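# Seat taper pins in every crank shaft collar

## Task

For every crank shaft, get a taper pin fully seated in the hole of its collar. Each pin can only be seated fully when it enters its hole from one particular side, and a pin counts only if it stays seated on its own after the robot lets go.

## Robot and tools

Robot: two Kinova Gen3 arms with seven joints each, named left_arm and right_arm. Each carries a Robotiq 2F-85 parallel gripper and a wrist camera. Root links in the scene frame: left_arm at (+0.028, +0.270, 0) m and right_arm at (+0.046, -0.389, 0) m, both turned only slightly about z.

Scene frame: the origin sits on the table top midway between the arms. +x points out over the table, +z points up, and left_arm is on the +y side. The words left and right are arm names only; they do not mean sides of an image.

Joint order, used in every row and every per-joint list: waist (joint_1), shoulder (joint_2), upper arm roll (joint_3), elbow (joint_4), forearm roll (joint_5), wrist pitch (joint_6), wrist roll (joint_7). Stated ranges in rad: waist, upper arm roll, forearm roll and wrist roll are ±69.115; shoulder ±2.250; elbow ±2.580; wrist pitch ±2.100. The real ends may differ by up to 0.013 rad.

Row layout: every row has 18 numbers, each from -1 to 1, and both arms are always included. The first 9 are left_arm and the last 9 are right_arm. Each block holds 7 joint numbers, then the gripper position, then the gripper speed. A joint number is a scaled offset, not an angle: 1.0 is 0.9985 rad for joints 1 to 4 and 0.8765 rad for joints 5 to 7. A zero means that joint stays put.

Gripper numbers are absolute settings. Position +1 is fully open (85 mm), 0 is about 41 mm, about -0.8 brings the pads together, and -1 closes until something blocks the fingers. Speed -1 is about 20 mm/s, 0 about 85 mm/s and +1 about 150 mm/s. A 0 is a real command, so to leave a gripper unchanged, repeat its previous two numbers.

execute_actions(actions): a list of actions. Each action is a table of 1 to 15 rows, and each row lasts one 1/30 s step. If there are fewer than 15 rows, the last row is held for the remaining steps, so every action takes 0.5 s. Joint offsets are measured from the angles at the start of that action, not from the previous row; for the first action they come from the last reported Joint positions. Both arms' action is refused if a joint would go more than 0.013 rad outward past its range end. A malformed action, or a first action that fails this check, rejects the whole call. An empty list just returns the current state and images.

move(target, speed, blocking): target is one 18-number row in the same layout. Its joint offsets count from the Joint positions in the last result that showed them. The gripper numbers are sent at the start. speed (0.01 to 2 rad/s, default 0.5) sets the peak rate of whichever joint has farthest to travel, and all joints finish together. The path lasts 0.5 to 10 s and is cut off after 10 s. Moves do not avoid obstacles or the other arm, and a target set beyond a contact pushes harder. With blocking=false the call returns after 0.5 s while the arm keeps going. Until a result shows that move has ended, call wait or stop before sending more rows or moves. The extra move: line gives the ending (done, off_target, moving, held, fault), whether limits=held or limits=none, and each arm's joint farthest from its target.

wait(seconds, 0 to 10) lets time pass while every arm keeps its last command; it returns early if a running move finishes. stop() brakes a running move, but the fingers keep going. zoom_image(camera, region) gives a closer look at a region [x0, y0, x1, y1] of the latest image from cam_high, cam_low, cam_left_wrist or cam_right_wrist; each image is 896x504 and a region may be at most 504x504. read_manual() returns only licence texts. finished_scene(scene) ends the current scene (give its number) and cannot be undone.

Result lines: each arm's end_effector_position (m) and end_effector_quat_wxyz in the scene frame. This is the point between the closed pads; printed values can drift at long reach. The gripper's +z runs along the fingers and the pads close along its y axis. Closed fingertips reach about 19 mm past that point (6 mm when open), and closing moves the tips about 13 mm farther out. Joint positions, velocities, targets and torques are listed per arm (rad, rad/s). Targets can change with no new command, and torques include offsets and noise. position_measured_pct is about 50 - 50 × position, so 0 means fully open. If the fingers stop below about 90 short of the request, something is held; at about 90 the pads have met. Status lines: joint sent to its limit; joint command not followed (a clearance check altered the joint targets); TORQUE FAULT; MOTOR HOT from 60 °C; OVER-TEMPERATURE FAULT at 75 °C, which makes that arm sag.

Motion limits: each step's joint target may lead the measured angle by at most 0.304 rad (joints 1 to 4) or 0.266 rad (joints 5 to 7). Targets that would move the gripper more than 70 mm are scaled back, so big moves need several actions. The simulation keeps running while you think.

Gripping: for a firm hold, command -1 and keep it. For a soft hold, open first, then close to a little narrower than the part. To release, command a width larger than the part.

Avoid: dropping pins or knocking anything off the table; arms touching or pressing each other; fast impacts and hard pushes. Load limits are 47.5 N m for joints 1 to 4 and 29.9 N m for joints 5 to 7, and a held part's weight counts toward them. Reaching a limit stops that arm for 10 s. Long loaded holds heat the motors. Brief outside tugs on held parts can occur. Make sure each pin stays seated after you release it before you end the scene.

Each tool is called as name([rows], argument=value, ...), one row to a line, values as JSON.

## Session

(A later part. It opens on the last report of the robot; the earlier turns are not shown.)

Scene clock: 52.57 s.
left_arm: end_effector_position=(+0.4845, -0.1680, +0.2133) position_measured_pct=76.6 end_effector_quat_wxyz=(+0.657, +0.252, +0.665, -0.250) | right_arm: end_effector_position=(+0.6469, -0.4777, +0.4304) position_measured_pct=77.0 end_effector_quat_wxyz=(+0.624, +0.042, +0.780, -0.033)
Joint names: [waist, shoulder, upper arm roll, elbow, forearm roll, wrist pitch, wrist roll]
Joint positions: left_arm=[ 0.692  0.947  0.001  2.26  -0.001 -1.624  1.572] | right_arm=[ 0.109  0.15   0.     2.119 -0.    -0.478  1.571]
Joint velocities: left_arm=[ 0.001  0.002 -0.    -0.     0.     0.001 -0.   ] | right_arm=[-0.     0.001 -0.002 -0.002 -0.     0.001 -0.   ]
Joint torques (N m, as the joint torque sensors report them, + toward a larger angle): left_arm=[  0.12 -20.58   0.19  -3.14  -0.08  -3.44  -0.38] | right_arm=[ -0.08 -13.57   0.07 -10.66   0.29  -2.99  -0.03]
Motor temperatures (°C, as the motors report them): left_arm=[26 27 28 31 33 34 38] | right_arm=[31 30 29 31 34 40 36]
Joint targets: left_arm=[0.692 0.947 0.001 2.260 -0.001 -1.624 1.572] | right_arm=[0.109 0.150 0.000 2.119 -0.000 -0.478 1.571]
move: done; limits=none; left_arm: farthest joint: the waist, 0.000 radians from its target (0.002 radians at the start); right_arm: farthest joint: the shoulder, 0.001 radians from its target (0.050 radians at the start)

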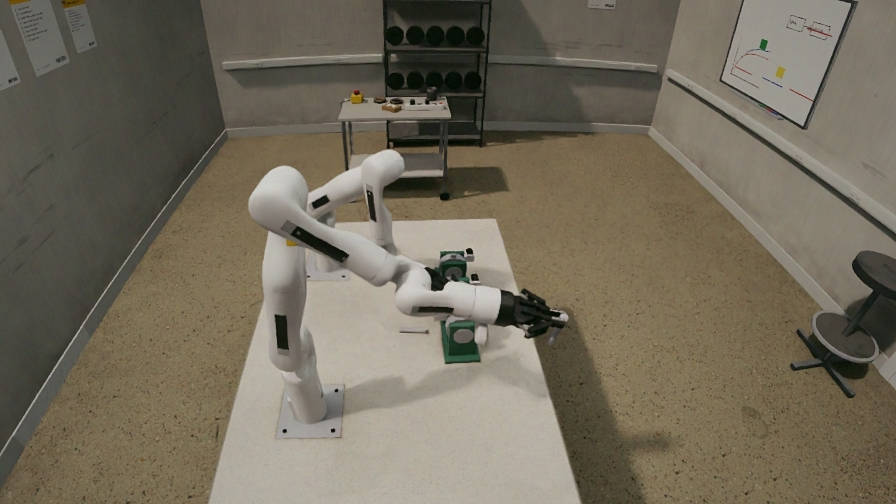

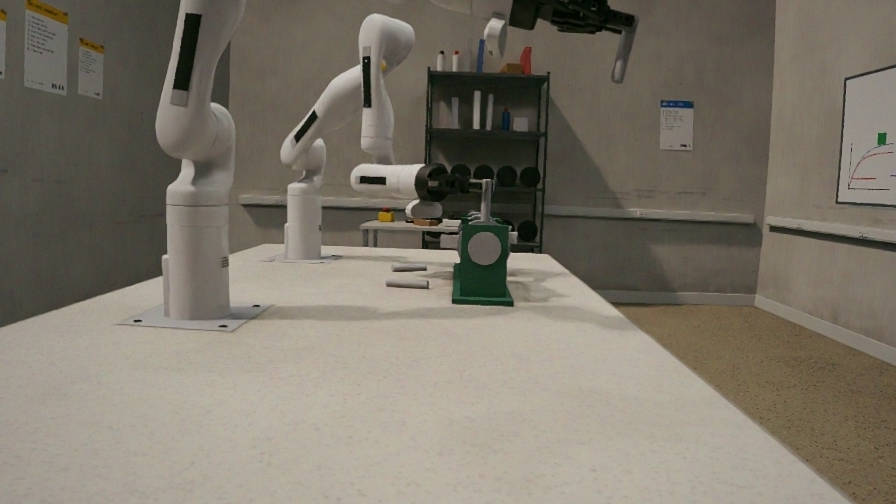

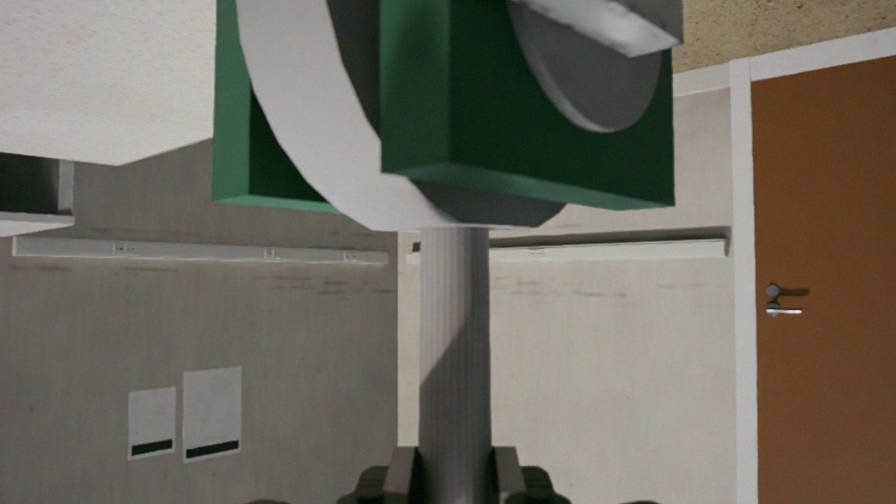

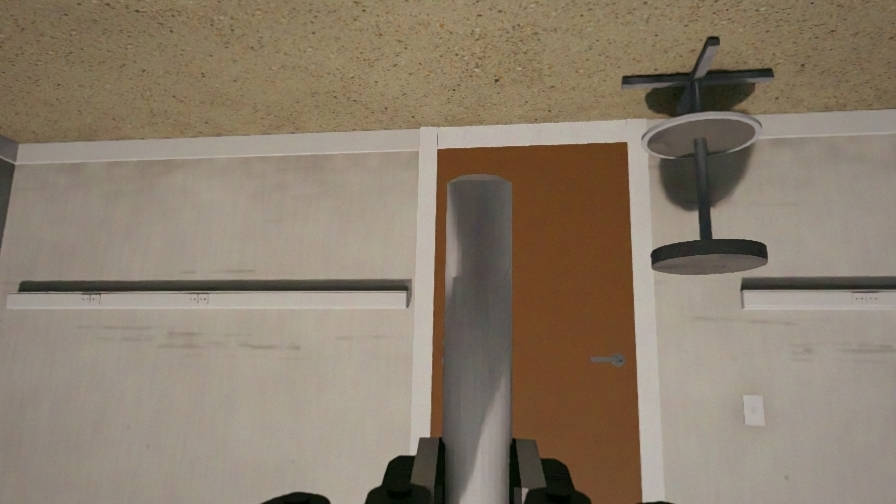

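move(target=[0,0.09,0,-0.023,0,-0.077,0,-1,0,0.06,0.2,0,0.1,0,-0.58,0,-1,0], speed=0.5)

move(target=[0,0,0,0,0,0,0,-0.3,-0.6,0,0,0,0,0,0,0,-1,0])

Scene clock: 54.17 s.
left_arm: end_effector_position=(+0.4842, -0.1680, +0.1839) position_measured_pct=76.6 end_effector_quat_wxyz=(+0.657, +0.252, +0.665, -0.250) | right_arm: end_effector_position=(+0.6586, -0.5166, +0.4122) position_measured_pct=77.0 end_effector_quat_wxyz=(+0.700, +0.059, +0.709, -0.058)
Joint names: [waist, shoulder, upper arm roll, elbow, forearm roll, wrist pitch, wrist roll]
Joint positions: left_arm=[ 0.692  1.037  0.001  2.237 -0.001 -1.691  1.572] | right_arm=[ 0.169  0.35   0.     2.219 -0.    -0.986  1.571]
Joint velocities: left_arm=[ 0.     0.001  0.     0.001 -0.     0.     0.   ] | right_arm=[ 0.001  0.003  0.001 -0.     0.     0.001  0.   ]
Joint torques (N m, as the joint torque sensors report them, + toward a larger angle): left_arm=[ -0.25 -20.51   0.16  -2.64   0.18  -3.58  -0.02] | right_arm=[ -0.15 -16.66   0.89  -8.01  -0.06  -3.38  -0.07]
Motor temperatures (°C, as the motors report them): left_arm=[26 27 28 31 33 34 38] | right_arm=[31 30 29 31 34 40 36]
Joint targets: left_arm=[0.692 1.037 0.001 2.237 -0.001 -1.691 1.572] | right_arm=[0.169 0.350 0.000 2.219 -0.000 -0.986 1.571]
move: done; limits=none; left_arm: farthest joint: the waist, 0.000 radians from its target (0.000 radians at the start); right_arm: farthest joint: the waist, 0.000 radians from its target (0.060 radians at the start)

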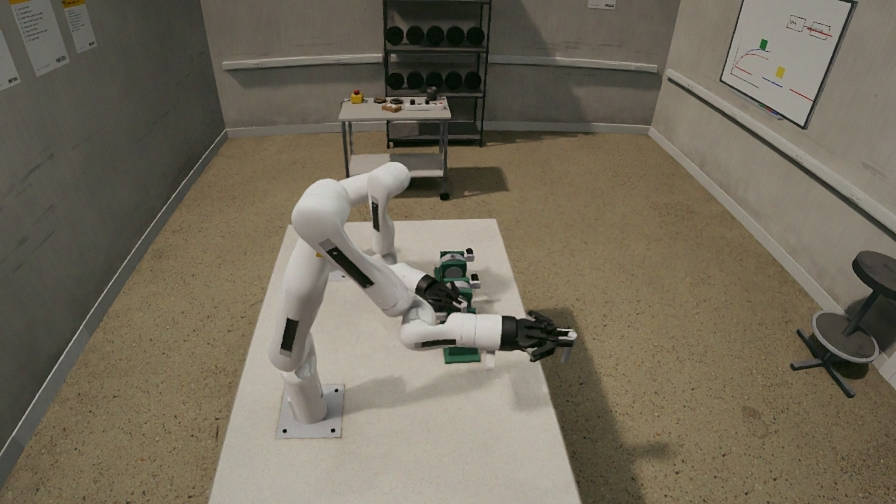

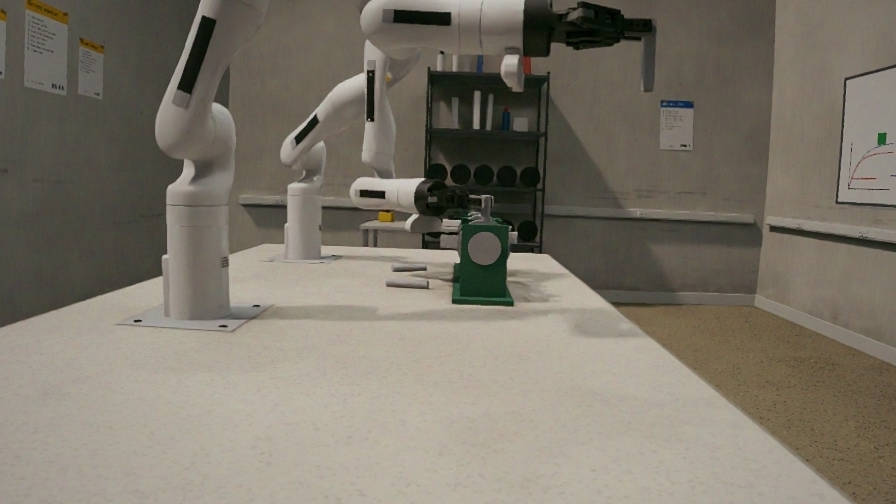

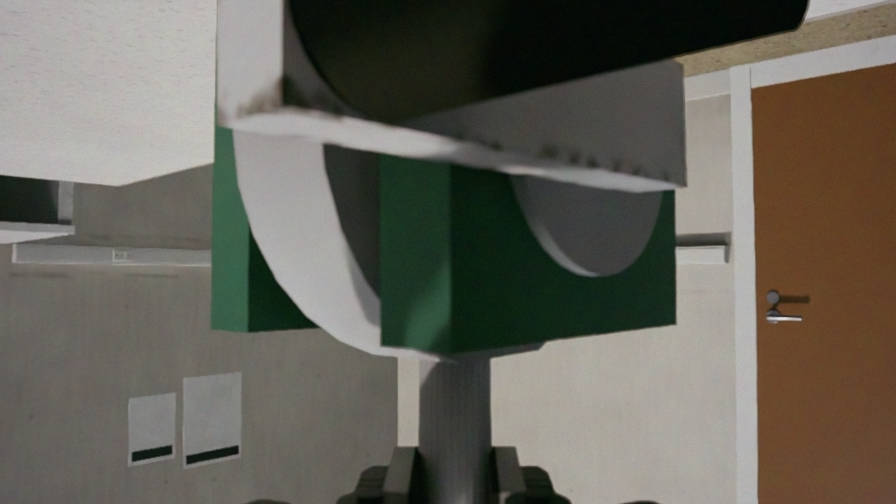

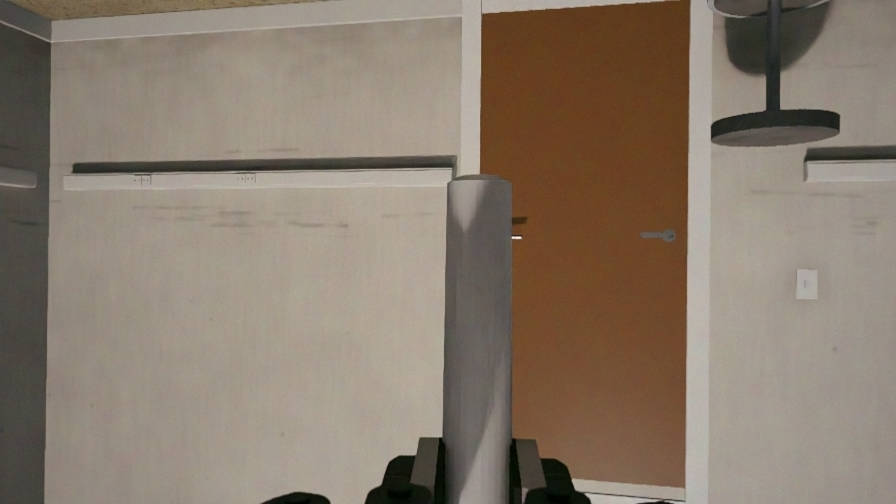

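Scene clock: 54.73 s.
left_arm: end_effector_position=(+0.4842, -0.1680, +0.1839) position_measured_pct=65.1 end_effector_quat_wxyz=(+0.657, +0.252, +0.665, -0.250) | right_arm: end_effector_position=(+0.6586, -0.5166, +0.4122) position_measured_pct=77.0 end_effector_quat_wxyz=(+0.700, +0.059, +0.709, -0.058)
Joint names: [waist, shoulder, upper arm roll, elbow, forearm roll, wrist pitch, wrist roll]
Joint positions: left_arm=[ 0.692  1.037  0.001  2.237 -0.001 -1.691  1.572] | right_arm=[ 0.169  0.35   0.     2.219 -0.    -0.986  1.571]
Joint velocities: left_arm=[ 0.001  0.    -0.001  0.     0.    -0.    -0.   ] | right_arm=[ 0.    -0.001  0.001  0.     0.     0.    -0.   ]
Joint torques (N m, as the joint torque sensors report them, + toward a larger angle): left_arm=[ -0.63 -20.27   0.04  -2.03  -0.02  -2.77   0.28] | right_arm=[ -0.3  -16.61   0.26  -8.37   0.    -3.31  -0.15]
Motor temperatures (°C, as the motors report them): left_arm=[26 27 28 31 33 34 38] | right_arm=[31 30 29 31 34 40 36]
Joint targets: left_arm=[0.692 1.037 0.001 2.237 -0.001 -1.691 1.572] | right_arm=[0.169 0.350 0.000 2.219 -0.000 -0.986 1.571]
move: done; limits=none; left_arm: farthest joint: the waist, 0.000 radians from its target (0.000 radians at the start); right_arm: farthest joint: the waist, 0.000 radians from its target (0.000 radians at the start)

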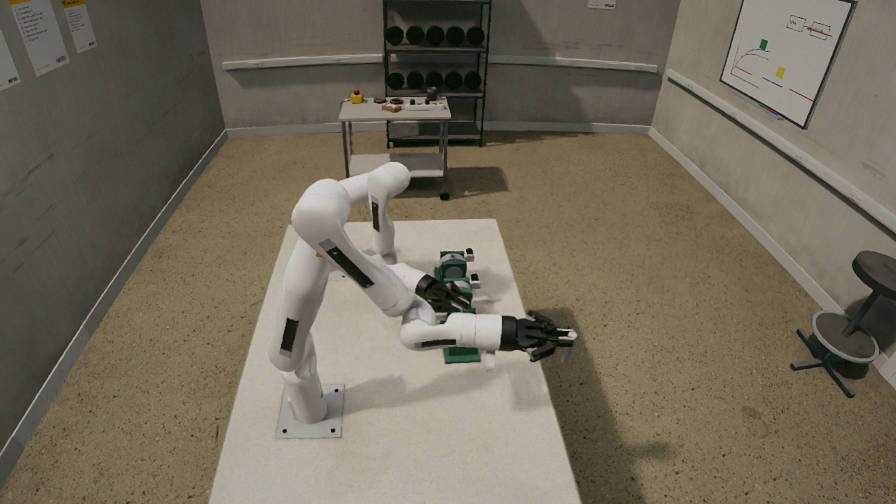

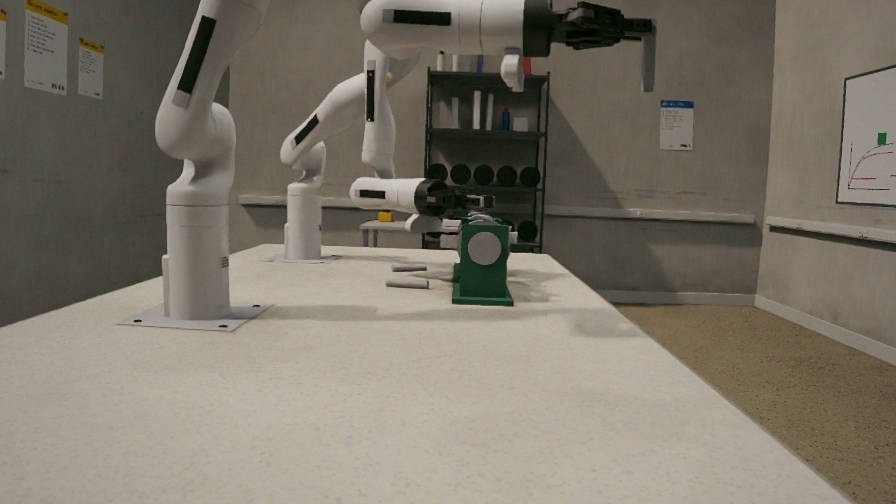

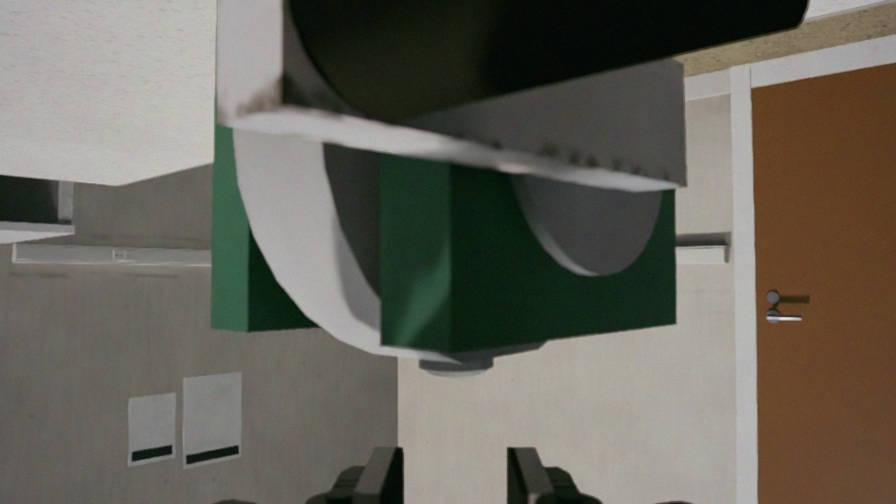

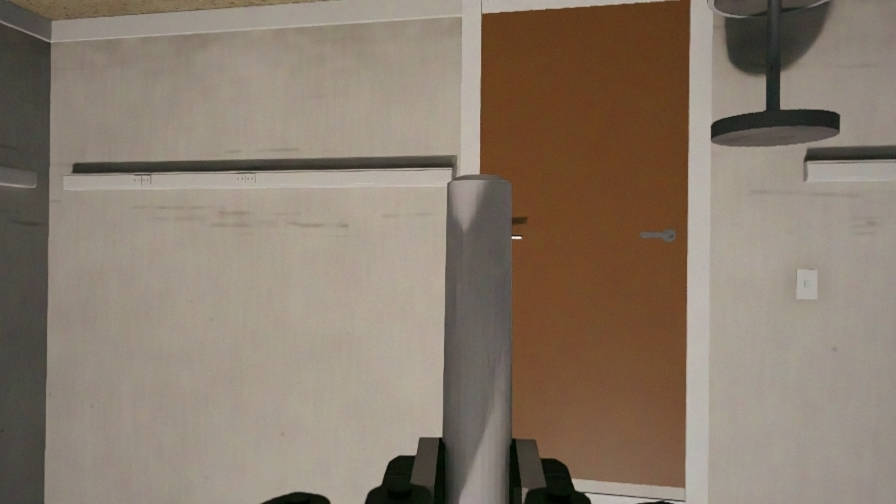

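move(target=[0,-0.3,0,0.03,0,0.31,0,-1,0,-0.15,0,0,0,0,0,0,-1,0], speed=0.8)

move(target=[-0.85,-0.55,0,-0.17,0,0.99,0,-1,0,-0.75,0.2,0,0,0,-0.23,0,-1,0], speed=0.9)

Scene clock: 56.17 s.
left_arm: end_effector_position=(+0.4880, -0.1714, +0.2807) position_measured_pct=91.7 end_effector_quat_wxyz=(+0.656, +0.252, +0.666, -0.250) | right_arm: end_effector_position=(+0.6708, -0.4237, +0.4122) position_measured_pct=77.0 end_effector_quat_wxyz=(+0.703, +0.006, +0.711, -0.006)
Joint names: [waist, shoulder, upper arm roll, elbow, forearm roll, wrist pitch, wrist roll]
Joint positions: left_arm=[ 0.692  0.737  0.001  2.267 -0.001 -1.42   1.572] | right_arm=[ 0.019  0.35   0.     2.219 -0.    -0.986  1.571]
Joint velocities: left_arm=[-0.001 -0.002  0.001 -0.    -0.    -0.001  0.   ] | right_arm=[-0.001 -0.002  0.     0.    -0.    -0.001  0.   ]
Joint torques (N m, as the joint torque sensors report them, + toward a larger angle): left_arm=[ -0.56 -18.37  -0.42  -4.98  -0.12  -2.96  -0.08] | right_arm=[ -0.24 -16.4    0.24  -8.13   0.07  -3.19  -0.1 ]
Motor temperatures (°C, as the motors report them): left_arm=[26 27 28 31 33 34 38] | right_arm=[31 30 29 31 34 40 36]
Joint targets: left_arm=[0.692 0.737 0.001 2.267 -0.001 -1.420 1.572] | right_arm=[0.019 0.350 0.000 2.219 -0.000 -0.986 1.571]
move: done; limits=none; left_arm: farthest joint: the waist, 0.000 radians from its target (0.000 radians at the start); right_arm: farthest joint: the waist, 0.000 radians from its target (0.150 radians at the start)

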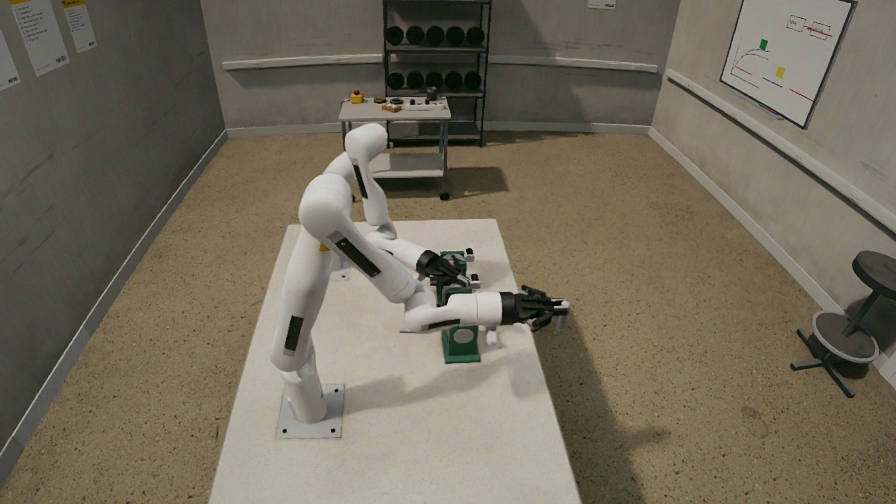

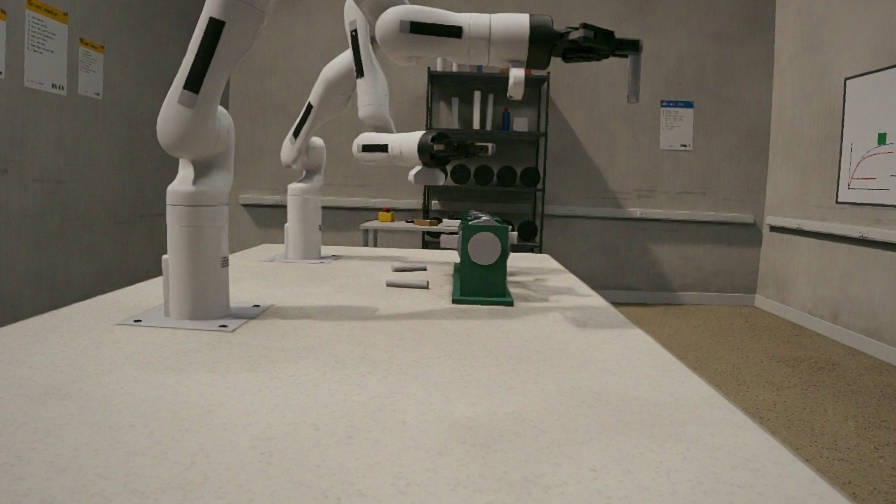

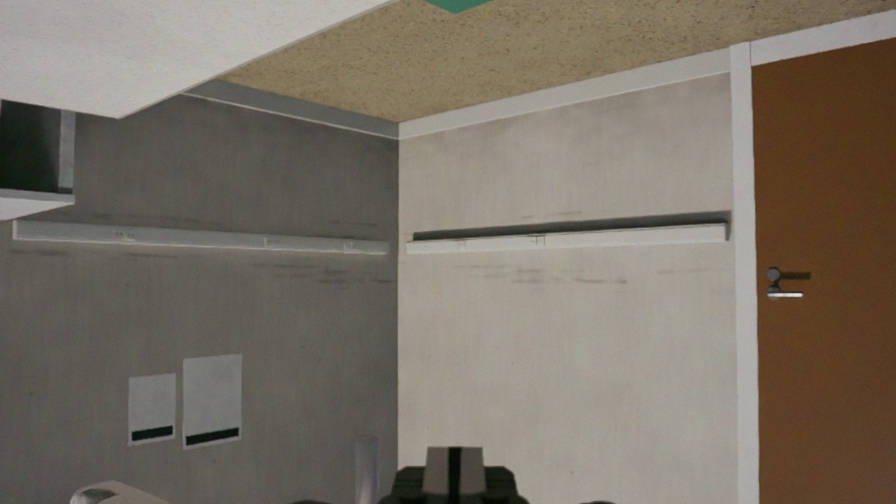

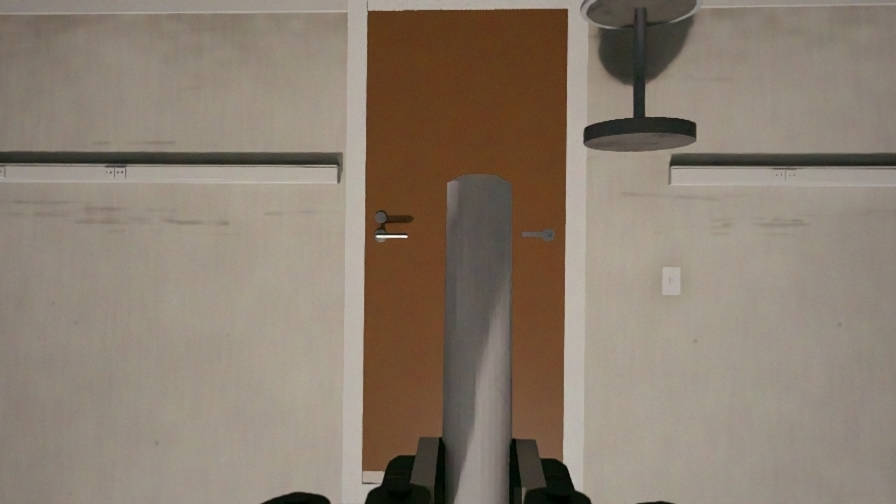

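Scene clock: 57.93 s.
left_arm: end_effector_position=(+0.6496, +0.3219, +0.4418) position_measured_pct=91.7 end_effector_quat_wxyz=(+0.646, -0.047, +0.761, +0.040) | right_arm: end_effector_position=(+0.5421, +0.0246, +0.3478) position_measured_pct=77.0 end_effector_quat_wxyz=(+0.657, -0.254, +0.664, +0.252)
Joint names: [waist, shoulder, upper arm roll, elbow, forearm roll, wrist pitch, wrist roll]
Joint positions: left_arm=[-0.157  0.188  0.001  2.097 -0.001 -0.552  1.572] | right_arm=[-0.73   0.549  0.     2.219 -0.    -1.188  1.571]
Joint velocities: left_arm=[-0.002 -0.001  0.002  0.    -0.     0.001  0.   ] | right_arm=[-0.001 -0.    -0.001 -0.001 -0.     0.    -0.   ]
Joint torques (N m, as the joint torque sensors report them, + toward a larger angle): left_arm=[ -0.18 -13.93   0.01 -10.37  -0.13  -2.95  -0.22] | right_arm=[  0.21 -18.7    0.45  -6.51   0.35  -3.2   -0.24]
Motor temperatures (°C, as the motors report them): left_arm=[26 27 28 31 33 34 38] | right_arm=[31 30 29 31 34 40 36]
Joint targets: left_arm=[-0.157 0.188 0.001 2.097 -0.001 -0.552 1.572] | right_arm=[-0.730 0.549 0.000 2.219 -0.000 -1.188 1.571]
move: done; limits=none; left_arm: farthest joint: the waist, 0.000 radians from its target (0.849 radians at the start); right_arm: farthest joint: the waist, 0.000 radians from its target (0.749 radians at the start)

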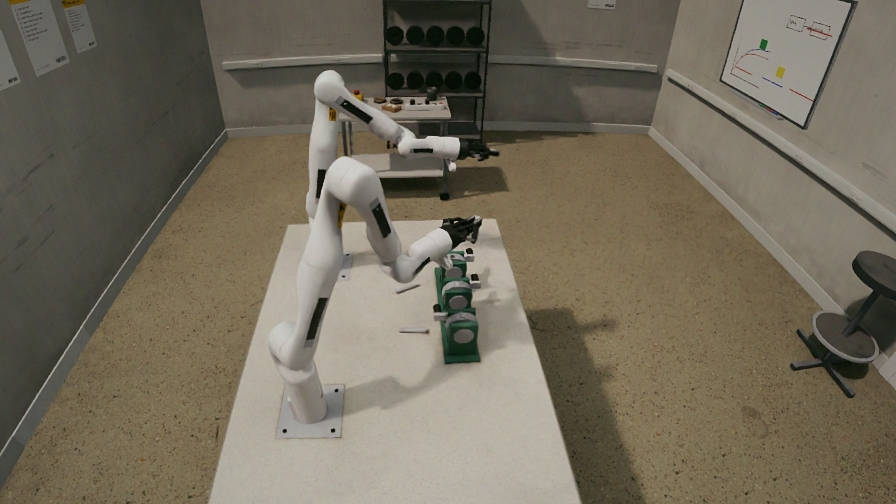

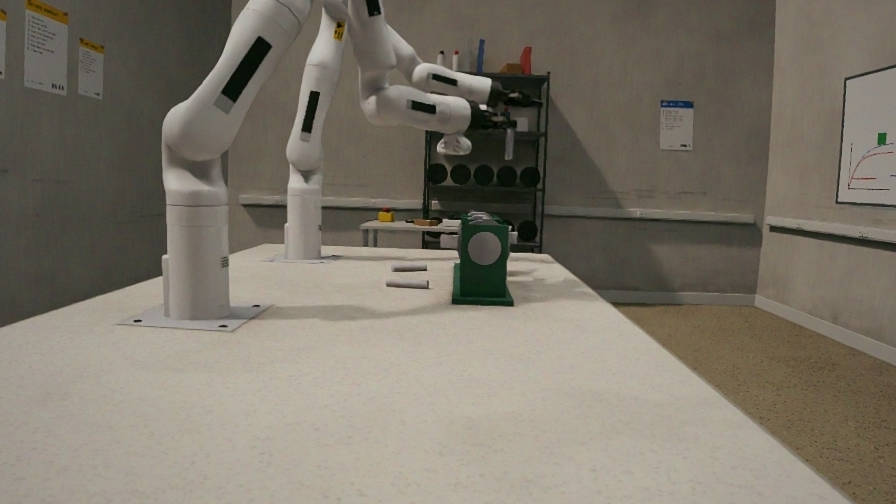

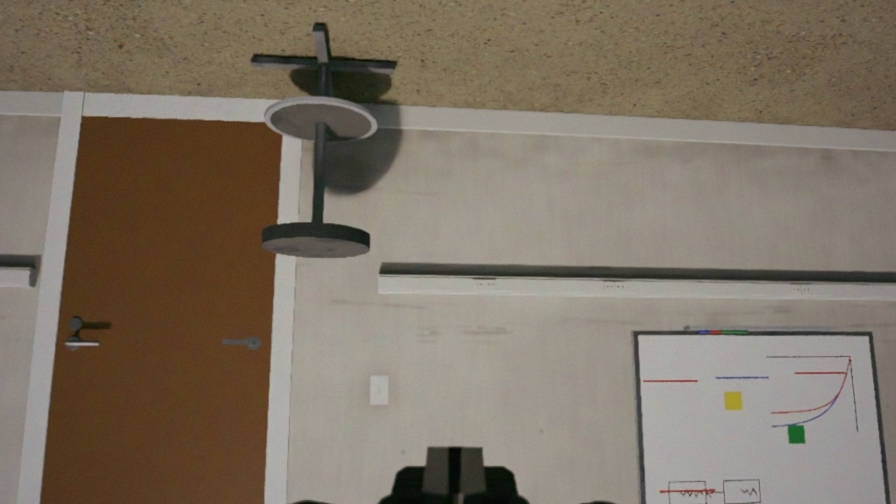

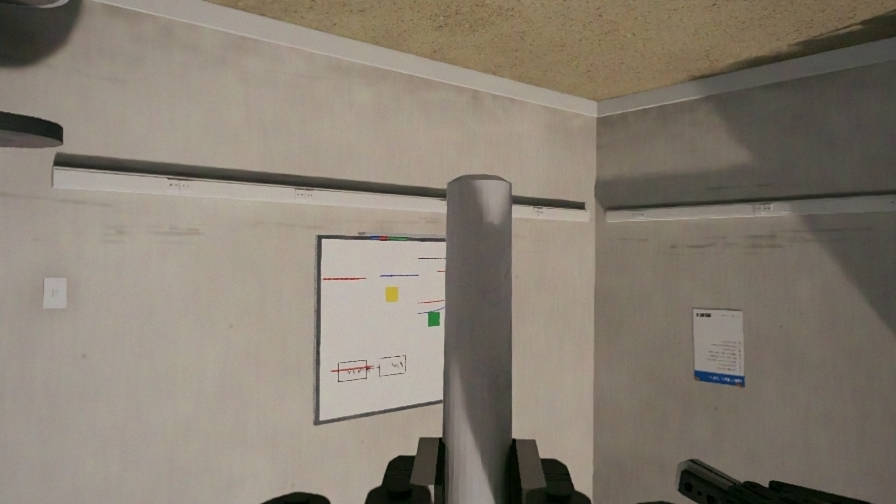

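move(target=[0,0,0,-0.1,0,0.8,0,-1,0,-0.148,0.348,0,-0.04,0,-0.348,0,-1,0], speed=0.8)

zoom_image(camera="cam_high", region=[410,200,510,290])

Scene clock: 59.77 s.
left_arm: end_effector_position=(+0.5870, +0.3144, +0.3016) position_measured_pct=91.7 end_effector_quat_wxyz=(+0.392, -0.057, +0.918, +0.024) | right_arm: end_effector_position=(+0.4855, +0.1048, +0.2300) position_measured_pct=77.0 end_effector_quat_wxyz=(+0.636, -0.303, +0.644, +0.299)
Joint names: [waist, shoulder, upper arm roll, elbow, forearm roll, wrist pitch, wrist roll]
Joint positions: left_arm=[-0.157  0.188  0.001  1.997 -0.001  0.149  1.572] | right_arm=[-0.877  0.897  0.     2.179 -0.    -1.493  1.571]
Joint velocities: left_arm=[-0.    -0.001  0.001  0.001  0.     0.    -0.   ] | right_arm=[-0.001  0.003 -0.     0.001 -0.    -0.     0.   ]
Joint torques (N m, as the joint torque sensors report them, + toward a larger angle): left_arm=[ -0.14 -13.69  -0.48  -9.52   0.13  -2.32  -0.16] | right_arm=[ -0.39 -21.74   0.74  -3.51   0.12  -3.19   0.1 ]
Motor temperatures (°C, as the motors report them): left_arm=[26 27 28 31 33 34 38] | right_arm=[31 30 29 31 34 40 36]
Joint targets: left_arm=[-0.157 0.188 0.001 1.997 -0.001 0.149 1.572] | right_arm=[-0.877 0.897 0.000 2.179 -0.000 -1.493 1.571]
move: done; limits=none; left_arm: farthest joint: the waist, 0.000 radians from its target (0.000 radians at the start); right_arm: farthest joint: the waist, 0.000 radians from its target (0.148 radians at the start)

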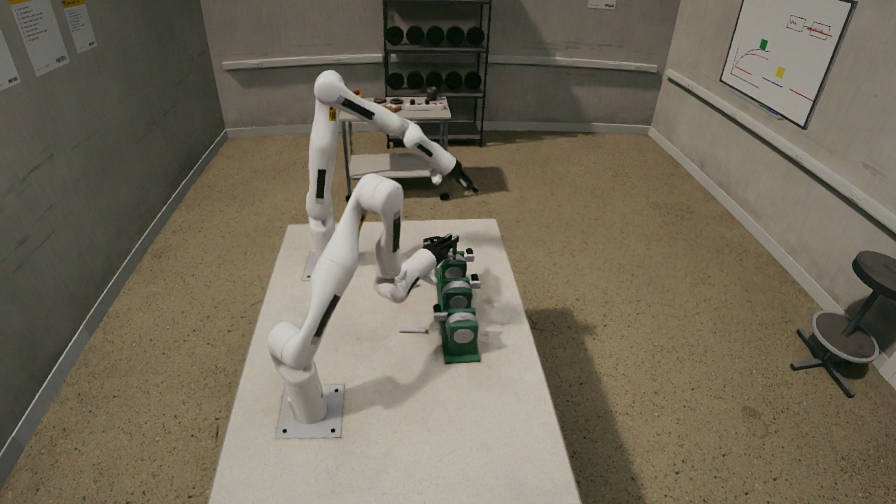

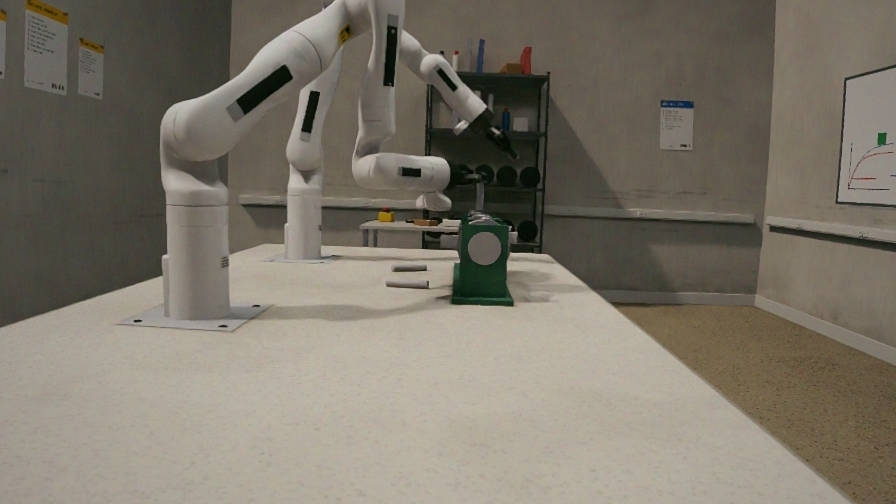

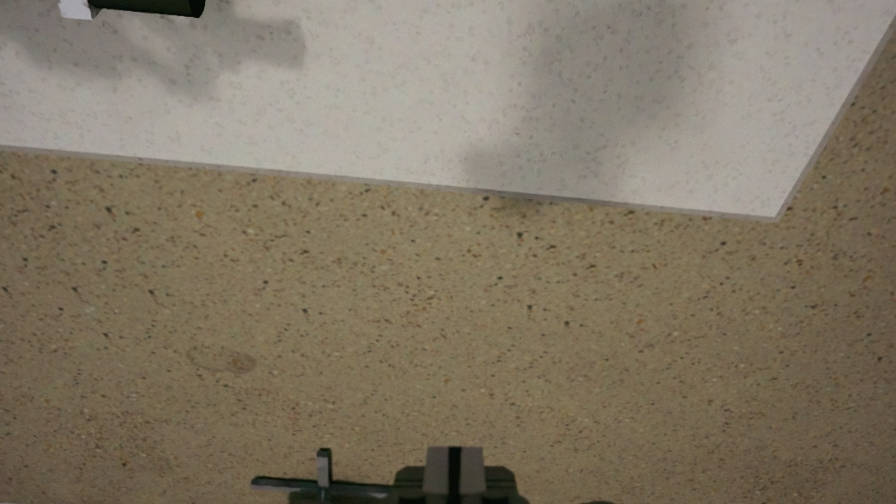

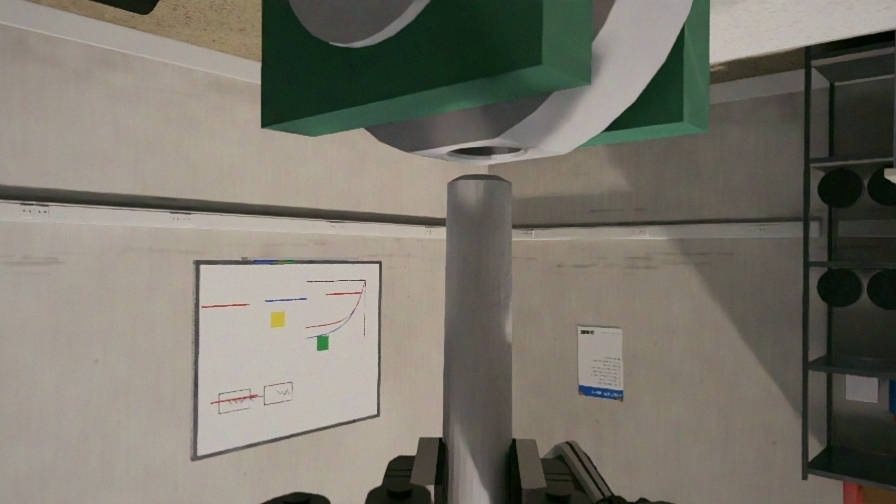

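Region (410, 200, 510, 290) of cam_high's 896x504 image, scaled by 5.040, with more detail than that image has; it fills the top 454 rows of this view, and the rest is white.

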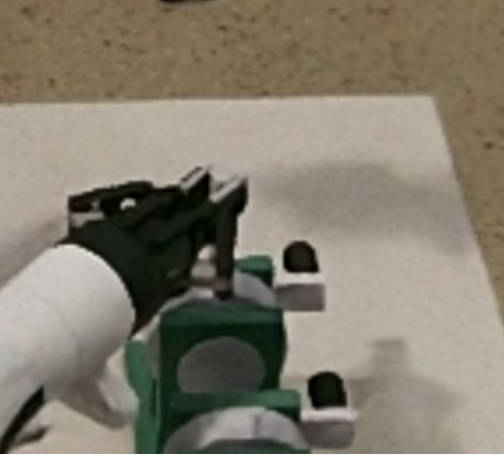

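move(target=[0,0,0,-0.05,0,0.15,0,-1,0,-0.0025,0.049,0,-0.0085,0,-0.046,0,-1,0], speed=0.13)

Scene clock: 61.33 s.
left_arm: end_effector_position=(+0.5775, +0.3132, +0.2970) position_measured_pct=91.7 end_effector_quat_wxyz=(+0.354, -0.058, +0.933, +0.022) | right_arm: end_effector_position=(+0.4842, +0.1057, +0.2131) position_measured_pct=77.0 end_effector_quat_wxyz=(+0.635, -0.304, +0.643, +0.300)
Joint names: [waist, shoulder, upper arm roll, elbow, forearm roll, wrist pitch, wrist roll]
Joint positions: left_arm=[-0.157  0.188  0.001  1.947 -0.001  0.281  1.572] | right_arm=[-0.88   0.945  0.     2.171 -0.    -1.533  1.571]
Joint velocities: left_arm=[-0.001  0.001  0.001 -0.001 -0.     0.     0.   ] | right_arm=[-0.     0.001 -0.001 -0.002  0.     0.001 -0.   ]
Joint torques (N m, as the joint torque sensors report them, + toward a larger angle): left_arm=[ -0.08 -13.94  -0.28  -9.7   -0.45  -2.08  -0.27] | right_arm=[  0.05 -21.2    0.59  -3.64  -0.08  -2.94  -0.02]
Motor temperatures (°C, as the motors report them): left_arm=[26 27 28 31 33 34 38] | right_arm=[31 30 29 31 34 40 36]
Joint targets: left_arm=[-0.157 0.188 0.001 1.947 -0.001 0.281 1.572] | right_arm=[-0.880 0.945 0.000 2.171 -0.000 -1.533 1.571]
move: done; limits=none; left_arm: farthest joint: the waist, 0.000 radians from its target (0.000 radians at the start); right_arm: farthest joint: the shoulder, 0.001 radians from its target (0.049 radians at the start)

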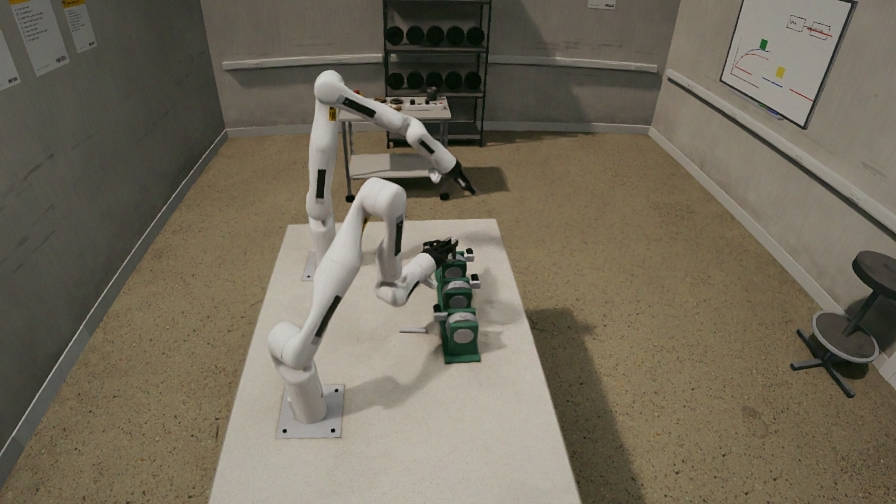

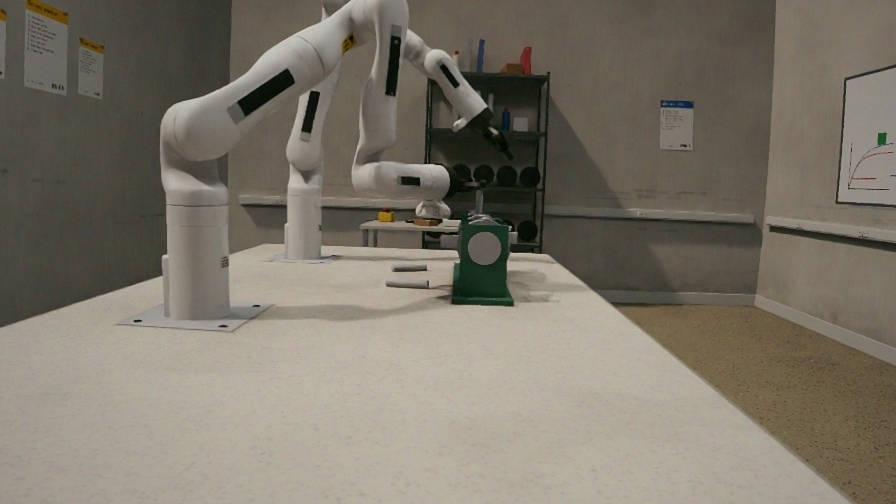

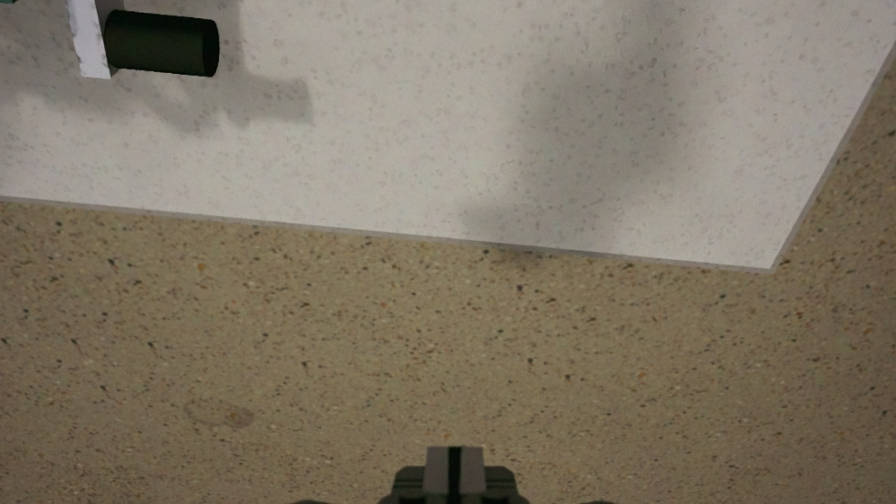

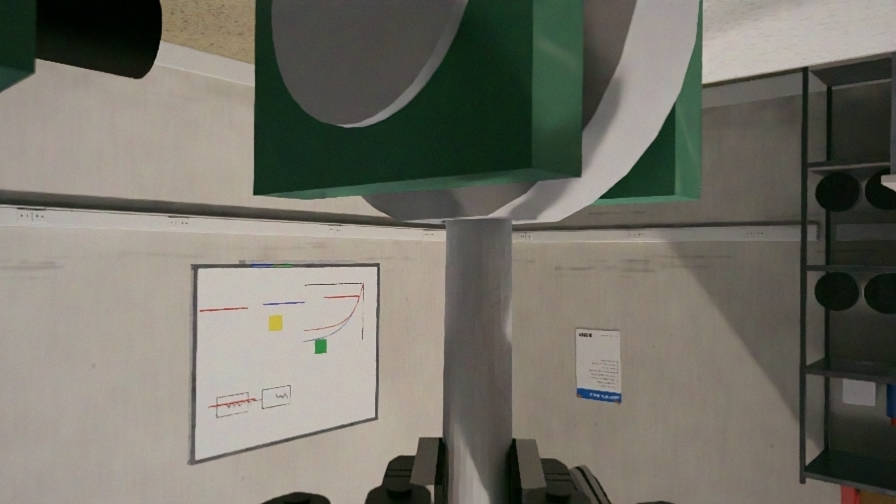

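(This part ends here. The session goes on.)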